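# Place orange-labeled carton on raised block with suction arm

## Task

Move the carton bearing the orange label onto the raised block so that no part of it extends beyond the blue tape outline. The remaining two cartons must still stand upright on the low platform, neither on top of another nor overhanging the platform's edge. The arrangement only counts if it holds without the robot supporting anything. Finish by releasing the carton and pulling the tool away.

## Robot and tools

Robot: a single seven-joint arm with a vacuum suction cup as its tool. There is one arm, so every motion argument describes only that one tool. The controlled point is the cup point, the centre of the cup's rim when it touches nothing. The cup points along the cup point's own +z axis. About 4 cm behind the rim the tool widens, with its body and wrist camera reaching roughly 9 cm sideways, so leave room for that near other cartons.

Frames: all positions and orientations are in the scene frame. Its origin sits on the table surface beneath the arm base, +z is up, and +y lies to the left when facing along +x. Positions are in metres. Orientations are unit quaternions written w first (qw, qx, qy, qz). The base may be slightly tilted against the table, and the reported cup position gets less accurate at long reach.

A row is 8 plain numbers: x, y, z, qw, qx, qy, qz, suction. The first seven are an absolute target pose for the cup point in the scene frame, not an offset. The eighth is the suction command in the range -1 to 1: above 0.01 means on, 0.01 or less means off, and it stays as last set.

execute_actions(actions): actions is a list of up to 15 actions; each action is a list of up to 15 rows; each row is applied for one 1/30 s control step, and if fewer than 15 rows are given the last one repeats to fill 15 steps. An empty list just returns state and images. Any target more than 0.6 m from the cup point's position at the start of that action, measured along any of the cup point's current axes, is refused. If any action is malformed, or the first one fails that check against the latest reported state, nothing in the call runs. Each step the commanded pose is clipped to within 70 mm and 16 degrees of the measured pose, so far targets take several actions; after an action ends the arm only continues to the last clipped pose. Repeat the desired quaternion in every row rather than copying the reported one, which may have drifted.

move(target, speed, blocking): target is one row (absolute pose plus suction, as above). The cup point follows a straight path toward it over 0.5 to 10 s; paths longer than 10 s stop short. speed is the top path speed in m/s, 0.002 to 0.5, default 0.25; rotation is capped at twice that in rad/s. Suction is applied at the start. The path does not avoid obstacles and the real tool may lag, deviate or exceed speed, especially with the arm nearly straight. Faster contact and aiming further past a surface both press harder. With blocking=false the call returns after 0.5 s while the arm keeps going; until a result shows the move has ended, other moves and execute_actions are refused, so use wait or stop first. The result adds a move: line giving the ending (done means at rest near target; others include off_target, moving, held, fault), the limits that acted (paced = the pose was clipped; held = a check blocked steps, after which the arm may surge above speed), and the distance from target.

wait(seconds): 0 to 10; lets time pass while holding the last command, returns early if a running move ends. stop(): brakes a running move; needs stopping distance, suction unaffected. zoom_image(camera, region): camera is "cam_wrist"; region is [x0, y0, x1, y1] in pixels of the 504x504 image, origin top-left, at most 504 by 504. finished_scene(scene): ends the current scene given its number; irreversible, and the goal must already be met and stable.

Results: the state line gives end_effector_position and end_effector_quat_wxyz; "Hand target" is the pose the controller is currently driving toward; a "pose unreachable" line means the clearance check (which treats the base's mount as part of the arm) altered or blocked the command. Joint positions and torques are listed base to gripper; torques carry per-unit offsets and noise. suction_measured shows the vacuum reached: near 0 means no seal, 0.83 or more means airtight; part_present goes to 1 at 0.50 and back to 0 below 0.45. A MOTOR HOT line appears from 60 °C; at 75 °C an OVER-TEMPERATURE FAULT makes the arm sag, so avoid holding loads for long. The wrist camera calibration (intrinsics, distortion, T_world_to_cam) is given in the results and may be slightly off.

Gripping: with suction on, press the 36 mm rim flat onto a smooth face of the carton so it contacts all round, away from edges, seams or holes. Under vacuum the cup shortens, so a held object sits up to about 12 mm nearer the tool. Vacuum alone can lift a resting object. To release, set the carton down on its support first, then switch suction off, then retreat at least 15 mm. If the cup seals onto the table, turn suction off to free it.

Joint limits (rad): waist ±6.283, shoulder ±2.250, upper arm roll ±6.283, elbow ±2.580, forearm roll ±6.283, wrist pitch ±2.100, wrist roll ±6.283. Load limits (N m): 49.1 for the first four joints, 30.9 for the last three. Reaching a load limit in contact triggers a 10 s stop and cancels the rest of the call.

Avoid: dropping or sliding cartons, hitting or shoving them hard, knocking anything off the table (this fails the task), tipping or stacking the other cartons, and pushing hard into the block or platform. Loose objects may occasionally get nudged by outside disturbances, so check the final layout before ending.

Each tool is called after "Call:" in YAML: its name, and indented under it one key for each argument.

## Session

Call:
execute_actions:
  actions: []

Scene clock: 0.00 s.
end_effector_position=(+0.4484, -0.0055, +0.2123) suction_measured=0.00 part_present=0 end_effector_quat_wxyz=(-0.001, +0.006, +1.000, +0.000)
Joint positions: [-0.054  0.435 -0.002  1.656 -0.     1.056  3.088]
Joint velocities: [-0.     0.002  0.001 -0.     0.002 -0.001  0.002]
Joint torques (N m, as the joint torque sensors report them, + toward a larger angle): no reading
Motor temperatures (°C, as the motors report them): [30 32 30 32 33 36 42]
Hand target: +0.448, -0.005, +0.212; -0.001, +0.006, +1.000, +0.000

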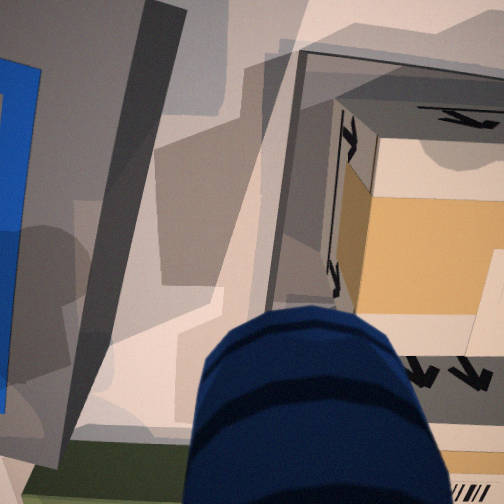

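Call:
move:
  target: [0.45, -0.005, 0.5, 0, 0, 1, 0, 0]
  speed: 0.25

Scene clock: 10.03 s.
end_effector_position=(+0.4503, -0.0052, +0.5004) suction_measured=0.00 part_present=0 end_effector_quat_wxyz=(+0.001, -0.000, +1.000, -0.000)
Joint positions: [-0.066  0.399  0.022  0.761 -0.01   1.983  3.105]
Joint velocities: [ 0.001  0.021  0.001 -0.021 -0.002  0.015  0.001]
Joint torques (N m, as the joint torque sensors report them, + toward a larger angle): [ -0.07 -15.96   0.06  -7.76  -0.13   0.13  -0.08]
Motor temperatures (°C, as the motors report them): [30 32 30 32 33 36 42]
Hand target: +0.451, -0.005, +0.500; +0.000, -0.000, +1.000, -0.000
Off the commanded pose: 0.001 m, 0 deg.
move: done
camera_calibration (this result's frames):
cam_wrist: T_world_to_cam=[[0.0336398, -0.999393, 0.00904195, -0.0129284], [-0.899447, -0.0263288, 0.436236, 0.205084], [-0.435734, -0.0228077, -0.899787, 0.73053], [0, 0, 0, 1]] pos_world=[0.503214, 0.00914077, 0.567973]

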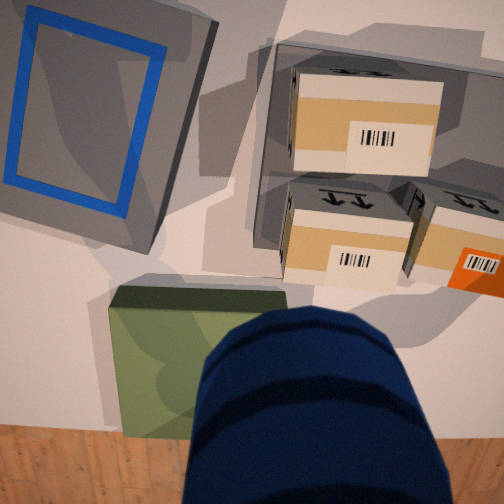

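Call:
move:
  target: [0.45, -0.2, 0.48, 0, 0, 1, 0, 0]
  speed: 0.25

Scene clock: 18.83 s.
end_effector_position=(+0.4501, -0.1996, +0.4800) suction_measured=0.00 part_present=0 end_effector_quat_wxyz=(+0.001, -0.000, +1.000, +0.001)
Joint positions: [ 0.322  0.512  0.084  0.649 -0.047  1.985  3.532]
Joint velocities: [ 0.005  0.008  0.002 -0.005 -0.002  0.003 -0.   ]
Joint torques (N m, as the joint torque sensors report them, + toward a larger angle): [  0.01 -18.2    0.35  -7.39  -0.16   0.18  -0.1 ]
Motor temperatures (°C, as the motors report them): [30 32 30 32 33 36 42]
Hand target: +0.450, -0.200, +0.480; +0.000, +0.000, +1.000, +0.001
Off the commanded pose: 0.000 m, 0 deg.
move: done
camera_calibration (this result's frames):
cam_wrist: T_world_to_cam=[[0.0335639, -0.999412, 0.00695757, -0.206016], [-0.899343, -0.0271652, 0.436399, 0.208415], [-0.435954, -0.0209045, -0.899726, 0.708125], [0, 0, 0, 1]] pos_world=[0.503061, -0.18543, 0.5476]

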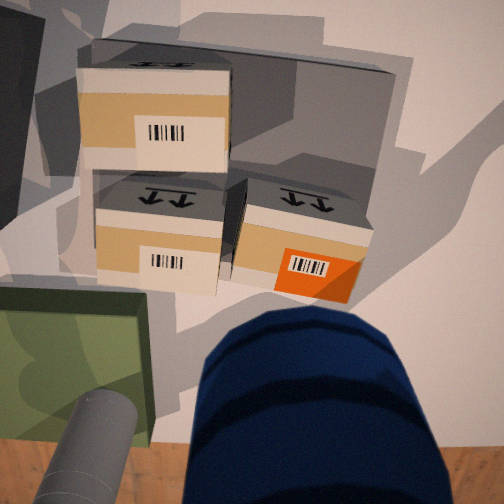

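Call:
zoom_image:
  camera: "cam_wrist"
  region: [200, 150, 400, 320]

Call:
zoom_image:
  camera: "cam_wrist"
  region: [50, 20, 420, 320]

Region (200, 150, 400, 320) of cam_wrist's 504x504 image, scaled by 2.520, with more detail than that image has; it fills the top 428 rows of this view, and the rest is white.

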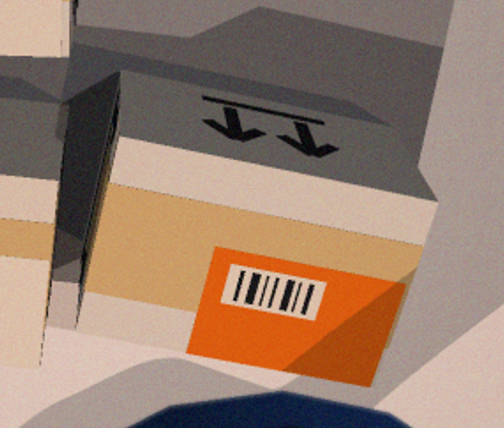

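Region (50, 20, 420, 320) of cam_wrist's 504x504 image, scaled by 1.362, with more detail than that image has; it fills the top 409 rows of this view, and the rest is white.

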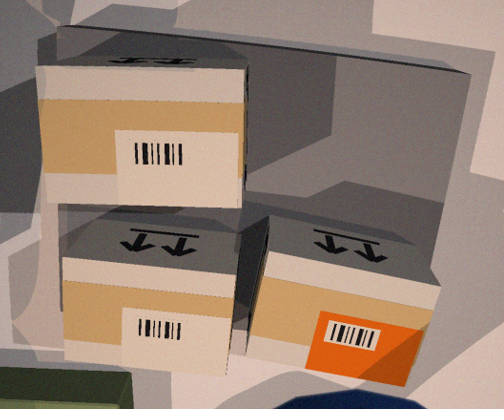

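Call:
move:
  target: [0.47, 0.19, 0.45, 0, 0, 1, 0, 0]
  speed: 0.3

Scene clock: 106.77 s.
end_effector_position=(+0.4697, +0.1893, +0.4502) suction_measured=0.00 part_present=0 end_effector_quat_wxyz=(-0.000, +0.000, +1.000, -0.002)
Joint positions: [-0.426  0.522 -0.047  0.728  0.026  1.896  2.696]
Joint velocities: [-0.005  0.008 -0.    -0.008  0.001  0.004 -0.   ]
Joint torques (N m, as the joint torque sensors report them, + toward a larger angle): [ -0.09 -18.97   0.04  -7.25   0.01   0.19  -0.11]
Motor temperatures (°C, as the motors report them): [30 33 30 32 33 36 42]
Hand target: +0.470, +0.190, +0.450; -0.000, +0.000, +1.000, -0.002
Off the commanded pose: 0.001 m, 0 deg.
move: done
camera_calibration (this result's frames):
cam_wrist: T_world_to_cam=[[0.0327058, -0.999384, 0.0126964, 0.180068], [-0.898629, -0.0238432, 0.438061, 0.247886], [-0.437489, -0.0257365, -0.898856, 0.699202], [0, 0, 0, 1]] pos_world=[0.522761, 0.203863, 0.517606]

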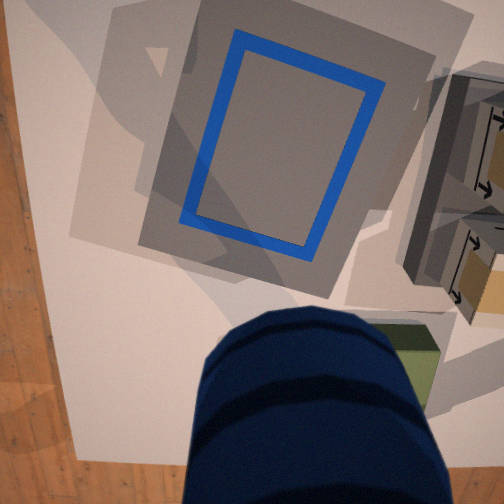

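Call:
zoom_image:
  camera: "cam_wrist"
  region: [160, 10, 420, 280]

Call:
zoom_image:
  camera: "cam_wrist"
  region: [380, 190, 504, 340]

Region (160, 10, 420, 280) of cam_wrist's 504x504 image, scaled by 1.867, with more detail than that image has; it fills the left 485 columns of this view, and the rest is white.

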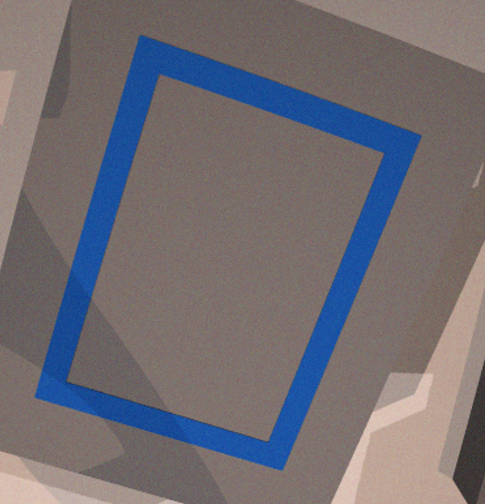

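Region (380, 190, 504, 340) of cam_wrist's 504x504 image, scaled by 3.360, with more detail than that image has; it fills the left 417 columns of this view, and the rest is white.

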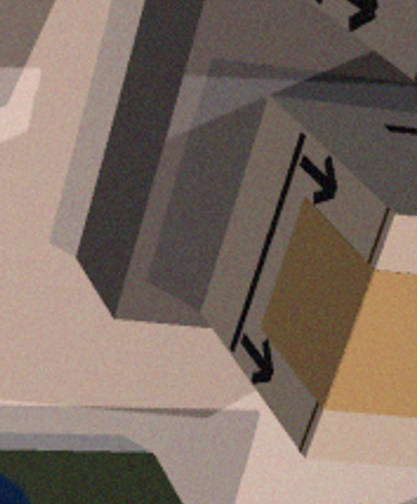

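Call:
move:
  target: [0.294, -0.245, 0.27, 0, 0.0898, 0.996, 0, 0]
  speed: 0.3

Scene clock: 196.57 s.
end_effector_position=(+0.2944, -0.2439, +0.2705) suction_measured=0.00 part_present=0 end_effector_quat_wxyz=(+0.001, +0.089, +0.996, +0.002)
Joint positions: [ 0.374  0.233  0.301  1.762 -0.078  1.161  3.675]
Joint velocities: [ 0.006  0.004  0.004 -0.001 -0.003 -0.001  0.003]
Joint torques (N m, as the joint torque sensors report them, + toward a larger angle): [  0.14 -12.26   0.74  -7.3   -0.12   0.15  -0.11]
Motor temperatures (°C, as the motors report them): [30 34 30 32 33 36 42]
Hand target: +0.294, -0.244, +0.270; +0.000, +0.090, +0.996, +0.002
Off the commanded pose: 0.001 m, 0 deg.
move: done
camera_calibration (this result's frames):
cam_wrist: T_world_to_cam=[[-0.145441, -0.989355, 0.00476852, -0.187902], [-0.889768, 0.132905, 0.436633, 0.194753], [-0.432619, 0.0592613, -0.899627, 0.469336], [0, 0, 0, 1]] pos_world=[0.349, -0.239599, 0.338088]

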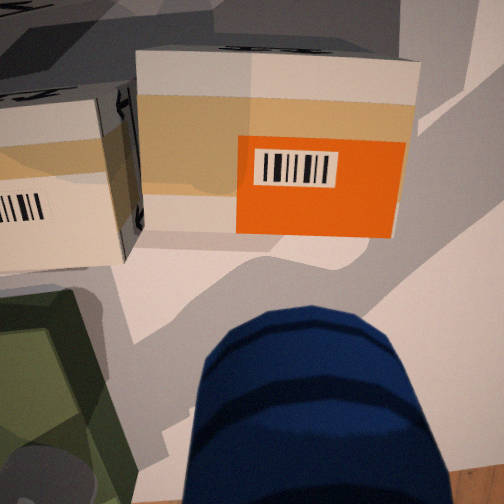

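Call:
zoom_image:
  camera: "cam_wrist"
  region: [90, 30, 440, 280]

Region (90, 30, 440, 280) of cam_wrist's 504x504 image, scaled by 1.440, with more detail than that image has; it fills the top 360 rows of this view, and the rest is white.

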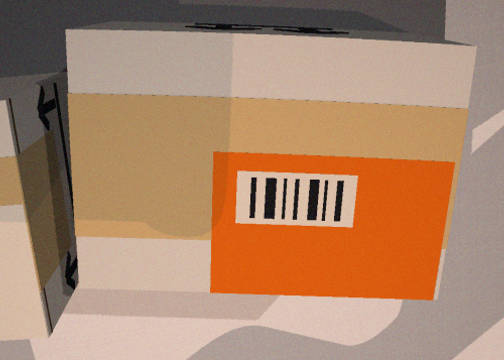

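Call:
move:
  target: [0.294, -0.244, 0.145, 0, 0.0898, 0.996, 0, 0]
  speed: 0.15

Scene clock: 228.43 s.
end_effector_position=(+0.2939, -0.2437, +0.1451) suction_measured=0.00 part_present=0 end_effector_quat_wxyz=(+0.000, +0.090, +0.996, +0.000)
Joint positions: [ 0.413  0.416  0.266  1.985 -0.153  0.763  3.745]
Joint velocities: [ 0.002  0.006  0.001  0.002 -0.003 -0.003  0.002]
Joint torques (N m, as the joint torque sensors report them, + toward a larger angle): [  0.37 -13.51   0.95  -5.17  -0.07   0.09  -0.16]
Motor temperatures (°C, as the motors report them): [30 34 30 32 33 36 42]
Hand target: +0.294, -0.244, +0.145; +0.000, +0.090, +0.996, +0.000
Off the commanded pose: 0.000 m, 0 deg.
move: done
camera_calibration (this result's frames):
cam_wrist: T_world_to_cam=[[-0.146115, -0.989231, 0.00850615, -0.187488], [-0.889239, 0.135104, 0.437037, 0.249379], [-0.433479, 0.0562938, -0.899404, 0.355816], [0, 0, 0, 1]] pos_world=[0.348602, -0.239191, 0.21263]

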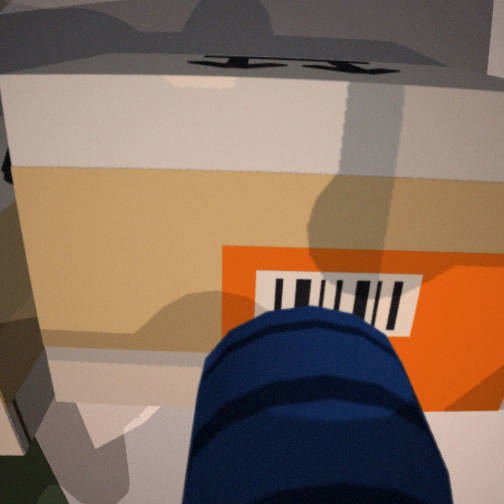

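Call:
move:
  target: [0.2935, -0.244, 0.112, 0, 0.0898, 0.996, 0, 1]
  speed: 0.03

Scene clock: 241.17 s.
end_effector_position=(+0.2935, -0.2439, +0.1121) suction_measured=0.00 part_present=0 end_effector_quat_wxyz=(+0.000, +0.090, +0.996, +0.000)
Joint positions: [ 0.434  0.481  0.244  2.024 -0.182  0.659  3.771]
Joint velocities: [ 0.001  0.004 -0.002  0.001 -0.003 -0.003  0.002]
Joint torques (N m, as the joint torque sensors report them, + toward a larger angle): [  0.12 -14.34   0.94  -4.33  -0.11   0.04  -0.15]
Motor temperatures (°C, as the motors report them): [30 34 30 32 33 36 42]
Hand target: +0.293, -0.244, +0.112; +0.000, +0.090, +0.996, +0.000
Off the commanded pose: 0.000 m, 0 deg.
move: done
camera_calibration (this result's frames):
cam_wrist: T_world_to_cam=[[-0.146023, -0.989242, 0.00881543, -0.187474], [-0.889126, 0.135142, 0.437255, 0.26345], [-0.433742, 0.0560114, -0.899294, 0.326008], [0, 0, 0, 1]] pos_world=[0.348268, -0.239321, 0.179635]

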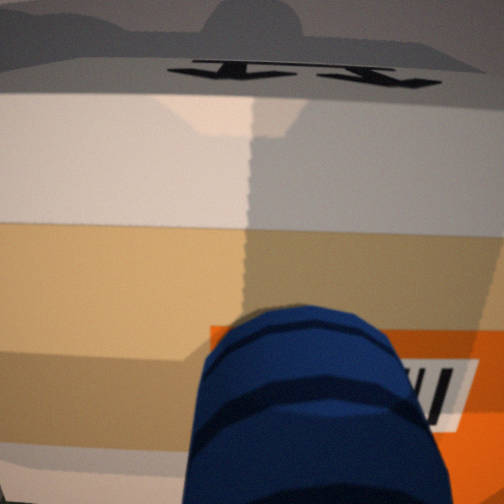

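Call:
move:
  target: [0.2935, -0.244, 0.105, 0, 0.0898, 0.996, 0, 1]
  speed: 0.015

Scene clock: 244.23 s.
end_effector_position=(+0.2935, -0.2440, +0.1051) suction_measured=0.94 part_present=1 end_effector_quat_wxyz=(+0.000, +0.090, +0.996, +0.000)
Joint positions: [ 0.439  0.496  0.238  2.031 -0.188  0.638  3.776]
Joint velocities: [ 0.001  0.002 -0.001  0.001 -0.    -0.004  0.001]
Joint torques (N m, as the joint torque sensors report them, + toward a larger angle): [  0.21 -16.27   1.25  -5.21  -0.04   0.02   0.04]
Motor temperatures (°C, as the motors report them): [30 34 30 32 33 36 42]
Hand target: +0.293, -0.244, +0.105; +0.000, +0.090, +0.996, +0.000
Off the commanded pose: 0.000 m, 0 deg.
move: done
camera_calibration (this result's frames):
cam_wrist: T_world_to_cam=[[-0.145992, -0.989245, 0.0089357, -0.187496], [-0.889031, 0.135154, 0.437444, 0.266483], [-0.433947, 0.0559191, -0.899201, 0.31973], [0, 0, 0, 1]] pos_world=[0.348285, -0.239374, 0.172606]

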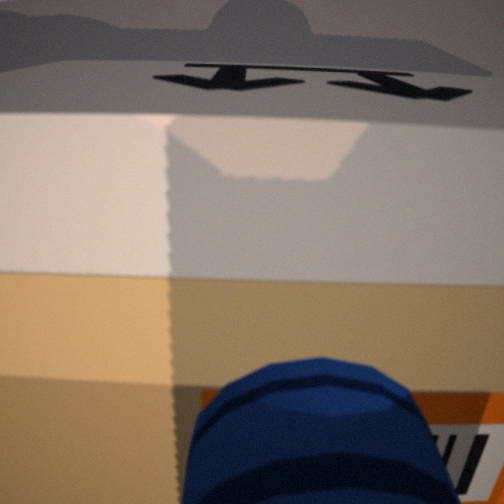

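Call:
move:
  target: [0.2935, -0.244, 0.23, 0, 0.0898, 0.996, 0, 1]
  speed: 0.12

Call:
move:
  target: [0.417, 0.172, 0.23, 0, -0.6018, 0.7986, 0, 1]
  speed: 0.2

Scene clock: 282.50 s.
end_effector_position=(+0.2936, -0.2443, +0.2299) suction_measured=0.95 part_present=1 end_effector_quat_wxyz=(-0.000, +0.090, +0.996, -0.000)
Joint positions: [ 0.379  0.279  0.297  1.848 -0.092  1.031  3.688]
Joint velocities: [-0.001 -0.002  0.001 -0.003 -0.     0.003 -0.001]
Joint torques (N m, as the joint torque sensors report them, + toward a larger angle): [  0.   -13.95   0.71  -7.65  -0.19   0.05  -0.13]
Motor temperatures (°C, as the motors report them): [30 34 30 32 33 36 42]
Hand target: +0.294, -0.244, +0.230; -0.000, +0.090, +0.996, -0.000
Off the commanded pose: 0.000 m, 0 deg.
move: done
camera_calibration (this result's frames):
cam_wrist: T_world_to_cam=[[-0.145918, -0.98925, 0.00961414, -0.189103], [-0.888728, 0.135348, 0.437999, 0.211848], [-0.434591, 0.0553677, -0.898924, 0.432019], [0, 0, 0, 1]] pos_world=[0.348433, -0.239663, 0.297381]

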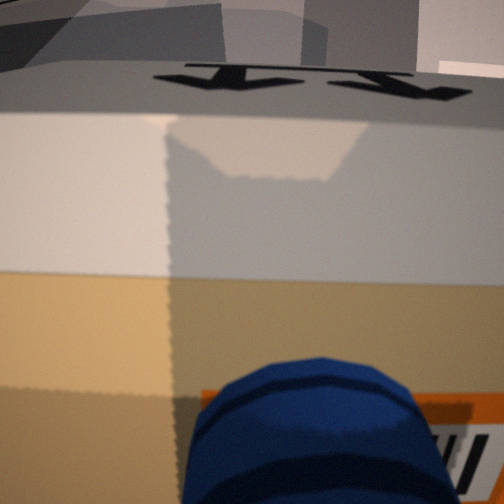

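Scene clock: 286.60 s.
end_effector_position=(+0.4164, +0.1709, +0.2301) suction_measured=0.95 part_present=1 end_effector_quat_wxyz=(-0.002, -0.602, +0.799, -0.001)
Joint positions: [-0.299  0.427 -0.23   1.613  0.107  1.12   3.89 ]
Joint velocities: [-0.002  0.007 -0.002 -0.004  0.002  0.002  0.002]
Joint torques (N m, as the joint torque sensors report them, + toward a larger angle): [ -0.15 -18.18  -0.97  -8.27  -0.31   0.3   -0.13]
Motor temperatures (°C, as the motors report them): [30 34 30 32 33 36 42]
Hand target: +0.416, +0.171, +0.230; -0.002, -0.602, +0.799, -0.001
Off the commanded pose: 0.001 m, 0 deg.
move: done
camera_calibration (this result's frames):
cam_wrist: T_world_to_cam=[[0.969676, -0.24422, 0.00924279, -0.352256], [-0.223105, -0.86913, 0.441403, 0.158401], [-0.0997666, -0.43008, -0.897261, 0.405655], [0, 0, 0, 1]] pos_world=[0.417385, 0.226107, 0.297315]

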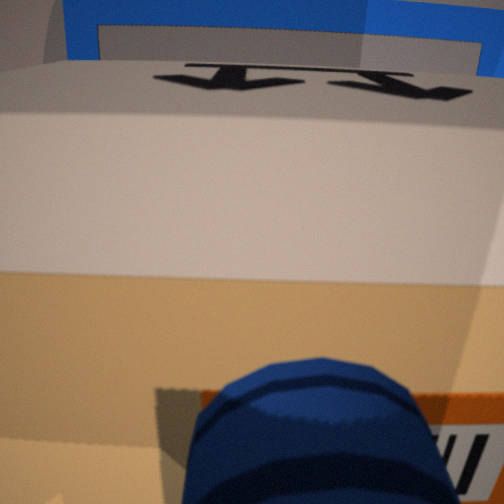

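Call:
zoom_image:
  camera: "cam_wrist"
  region: [0, 0, 252, 130]

Call:
zoom_image:
  camera: "cam_wrist"
  region: [252, 0, 504, 130]

Region (0, 0, 252, 130) of cam_wrist's 504x504 image, scaled by 2.000, with more detail than that image has; it fills the top 260 rows of this view, and the rest is white.

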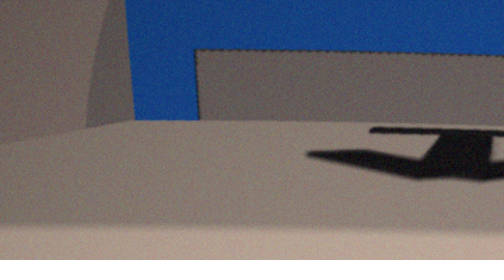

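Region (252, 0, 504, 130) of cam_wrist's 504x504 image, scaled by 2.000, with more detail than that image has; it fills the top 260 rows of this view, and the rest is white.

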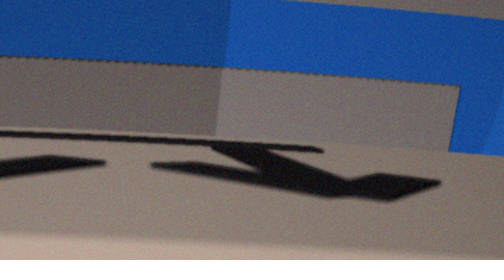

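Call:
move:
  target: [0.421, 0.168, 0.185, 0, -0.6018, 0.7986, 0, 1]
  speed: 0.06

Scene clock: 331.47 s.
end_effector_position=(+0.4209, +0.1680, +0.1851) suction_measured=0.95 part_present=1 end_effector_quat_wxyz=(+0.000, -0.602, +0.799, +0.000)
Joint positions: [-0.292  0.485 -0.224  1.681  0.122  0.992  3.888]
Joint velocities: [ 0.     0.001 -0.     0.002  0.    -0.004  0.001]
Joint torques (N m, as the joint torque sensors report them, + toward a larger angle): [  0.13 -18.32  -0.95  -7.48  -0.17   0.12  -0.08]
Motor temperatures (°C, as the motors report them): [30 34 30 32 33 36 42]
Hand target: +0.421, +0.168, +0.185; +0.000, -0.602, +0.799, +0.000
Off the commanded pose: 0.000 m, 0 deg.
move: done
camera_calibration (this result's frames):
cam_wrist: T_world_to_cam=[[0.969836, -0.243591, 0.00903999, -0.357028], [-0.222892, -0.87119, 0.437432, 0.177731], [-0.0986789, -0.426252, -0.899206, 0.363804], [0, 0, 0, 1]] pos_world=[0.421773, 0.222941, 0.252617]

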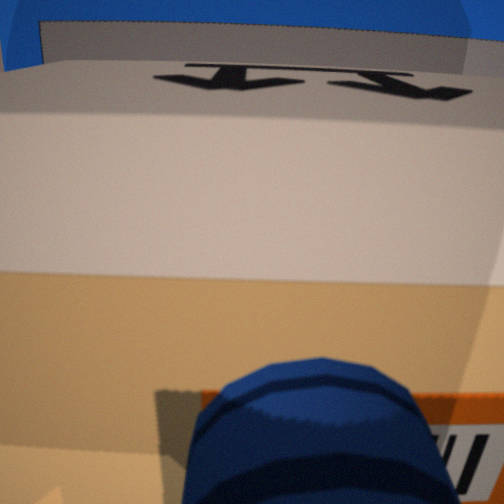

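Call:
move:
  target: [0.421, 0.168, 0.172, 0, -0.6018, 0.7986, 0, 1]
  speed: 0.015

Scene clock: 341.13 s.
end_effector_position=(+0.4210, +0.1680, +0.1721) suction_measured=0.95 part_present=1 end_effector_quat_wxyz=(+0.000, -0.602, +0.799, -0.000)
Joint positions: [-0.295  0.503 -0.222  1.7    0.128  0.956  3.883]
Joint velocities: [-0.     0.001  0.001  0.002  0.002 -0.004  0.   ]
Joint torques (N m, as the joint torque sensors report them, + toward a larger angle): [  0.23 -18.4   -0.89  -7.34  -0.22   0.26  -0.06]
Motor temperatures (°C, as the motors report them): [30 34 30 32 33 36 42]
Hand target: +0.421, +0.168, +0.172; +0.000, -0.602, +0.799, +0.000
Off the commanded pose: 0.000 m, 0 deg.
move: done
camera_calibration (this result's frames):
cam_wrist: T_world_to_cam=[[0.969843, -0.243566, 0.00900304, -0.356993], [-0.222843, -0.871156, 0.437526, 0.183378], [-0.0987234, -0.426337, -0.899161, 0.352121], [0, 0, 0, 1]] pos_world=[0.421854, 0.222922, 0.239595]

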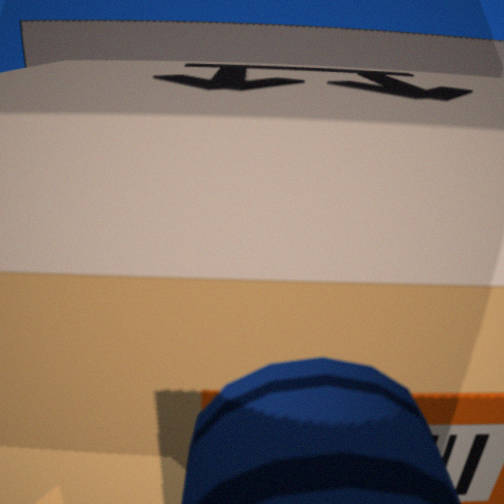

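Call:
move:
  target: [0.421, 0.168, 0.167, 0, -0.6018, 0.7986, 0, 1]
  speed: 0.01

Scene clock: 343.83 s.
end_effector_position=(+0.4212, +0.1679, +0.1685) suction_measured=0.95 part_present=1 end_effector_quat_wxyz=(+0.001, -0.602, +0.799, -0.000)
Joint positions: [-0.295  0.507 -0.221  1.706  0.13   0.943  3.881]
Joint velocities: [-0.    -0.001  0.002  0.001 -0.    -0.002 -0.   ]
Joint torques (N m, as the joint torque sensors report them, + toward a larger angle): [  0.01 -16.65  -0.84  -6.98  -0.06  -0.63  -0.05]
Motor temperatures (°C, as the motors report them): [30 34 30 32 33 36 42]
Hand target: +0.421, +0.168, +0.167; -0.000, -0.602, +0.799, +0.000
Off the commanded pose: 0.002 m, 0 deg.
move: done
camera_calibration (this result's frames):
cam_wrist: T_world_to_cam=[[0.969777, -0.243754, 0.0107735, -0.357454], [-0.223845, -0.871263, 0.436801, 0.185517], [-0.0970854, -0.426011, -0.899494, 0.348217], [0, 0, 0, 1]] pos_world=[0.421984, 0.222847, 0.236037]

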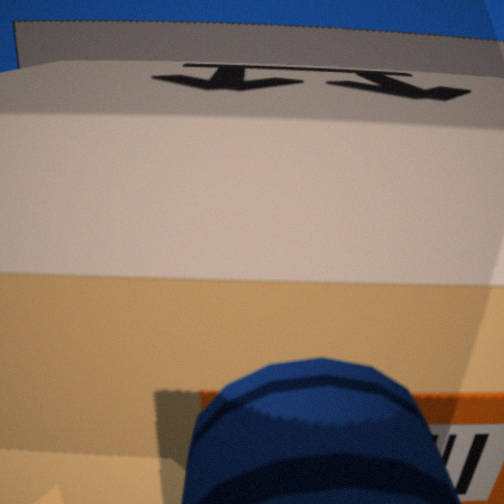

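Call:
execute_actions:
  actions:
    - [[0.421, 0.168, 0.169, 0, -0.6018, 0.7986, 0, -1]]

Scene clock: 346.83 s.
end_effector_position=(+0.4221, +0.1682, +0.1722) suction_measured=0.00 part_present=0 end_effector_quat_wxyz=(+0.003, -0.602, +0.799, -0.001)
Joint positions: [-0.295  0.501 -0.221  1.702  0.129  0.949  3.882]
Joint velocities: [-0.     0.     0.    -0.001 -0.001  0.    -0.002]
Joint torques (N m, as the joint torque sensors report them, + toward a larger angle): [ -0.07 -12.5   -0.79  -5.08  -0.11  -0.74  -0.1 ]
Motor temperatures (°C, as the motors report them): [30 34 30 32 33 36 42]
Hand target: +0.421, +0.168, +0.169; -0.000, -0.602, +0.799, +0.000
Off the commanded pose: 0.003 m, 0 deg.
camera_calibration (this result's frames):
cam_wrist: T_world_to_cam=[[0.969706, -0.243865, 0.0141712, -0.358847], [-0.225592, -0.871774, 0.434877, 0.185535], [-0.0936973, -0.424899, -0.900378, 0.350279], [0, 0, 0, 1]] pos_world=[0.422651, 0.223068, 0.239784]

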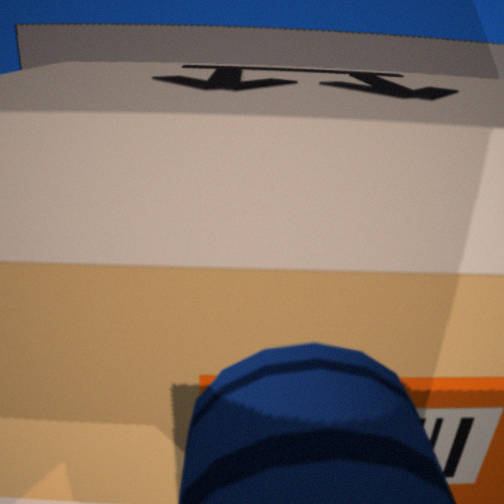

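Call:
move:
  target: [0.415, 0.16, 0.46, 0, -0.6018, 0.7986, 0, -1]
  speed: 0.2

Scene clock: 362.17 s.
end_effector_position=(+0.4155, +0.1599, +0.4602) suction_measured=0.00 part_present=0 end_effector_quat_wxyz=(+0.000, -0.602, +0.799, -0.000)
Joint positions: [-0.305  0.35  -0.222  0.973  0.076  1.827  3.952]
Joint velocities: [-0.002  0.01   0.    -0.011 -0.     0.008 -0.002]
Joint torques (N m, as the joint torque sensors report them, + toward a larger angle): [ -0.03 -15.52  -0.54  -7.34  -0.15   0.26  -0.09]
Motor temperatures (°C, as the motors report them): [30 34 30 32 33 36 42]
Hand target: +0.416, +0.160, +0.460; -0.000, -0.602, +0.798, -0.000
Off the commanded pose: 0.001 m, 0 deg.
move: done
camera_calibration (this result's frames):
cam_wrist: T_world_to_cam=[[0.969908, -0.243282, 0.00961273, -0.356615], [-0.222882, -0.871303, 0.437213, 0.0492294], [-0.0979906, -0.426199, -0.899306, 0.606946], [0, 0, 0, 1]] pos_world=[0.416331, 0.214815, 0.527735]

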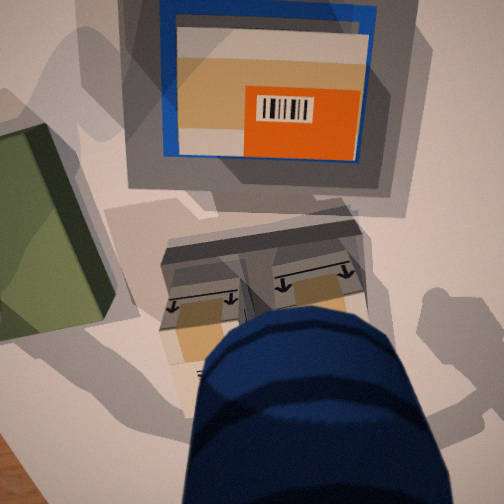

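Call:
zoom_image:
  camera: "cam_wrist"
  region: [140, 200, 400, 420]

Region (140, 200, 400, 420) of cam_wrist's 504x504 image, scaled by 1.938, with more detail than that image has; it fills the top 426 rows of this view, and the rest is white.

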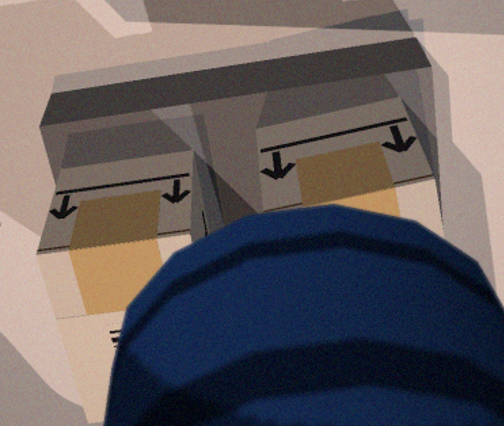

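Call:
move:
  target: [0.24, -0.1, 0.42, 0, -0.6018, 0.7986, 0, -1]
  speed: 0.3

Scene clock: 373.00 s.
end_effector_position=(+0.2402, -0.0994, +0.4205) suction_measured=0.00 part_present=0 end_effector_quat_wxyz=(+0.001, -0.602, +0.798, +0.001)
Joint positions: [ 0.153 -0.131  0.109  1.646  0.012  1.629  4.709]
Joint velocities: [ 0.001 -0.002  0.005 -0.     0.    -0.001  0.006]
Joint torques (N m, as the joint torque sensors report them, + toward a larger angle): [-0.11 -6.28 -0.06 -7.82 -0.11  0.09  0.05]
Motor temperatures (°C, as the motors report them): [30 34 30 32 33 36 42]
Hand target: +0.240, -0.100, +0.421; +0.001, -0.602, +0.799, +0.001
Off the commanded pose: 0.001 m, 0 deg.
move: done
camera_calibration (this result's frames):
cam_wrist: T_world_to_cam=[[0.969962, -0.243109, 0.00843147, -0.248792], [-0.222379, -0.872139, 0.435799, -0.197951], [-0.0985933, -0.424584, -0.900004, 0.444129], [0, 0, 0, 1]] pos_world=[0.241087, -0.0445542, 0.488082]

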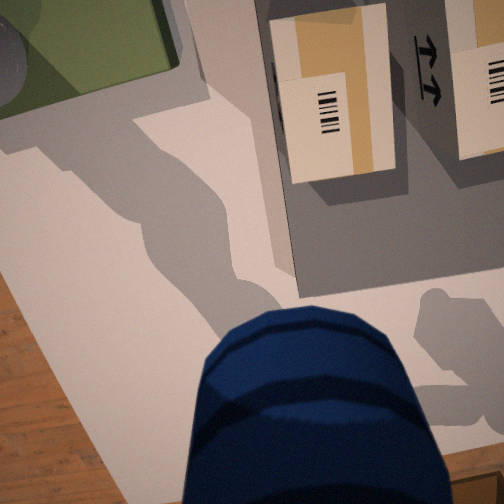

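The near carton is inside the platform edge, and both cartons are upright. Scene 1 is complete.

Call:
finished_scene:
  scene: 1

The scene is finished: the task was done.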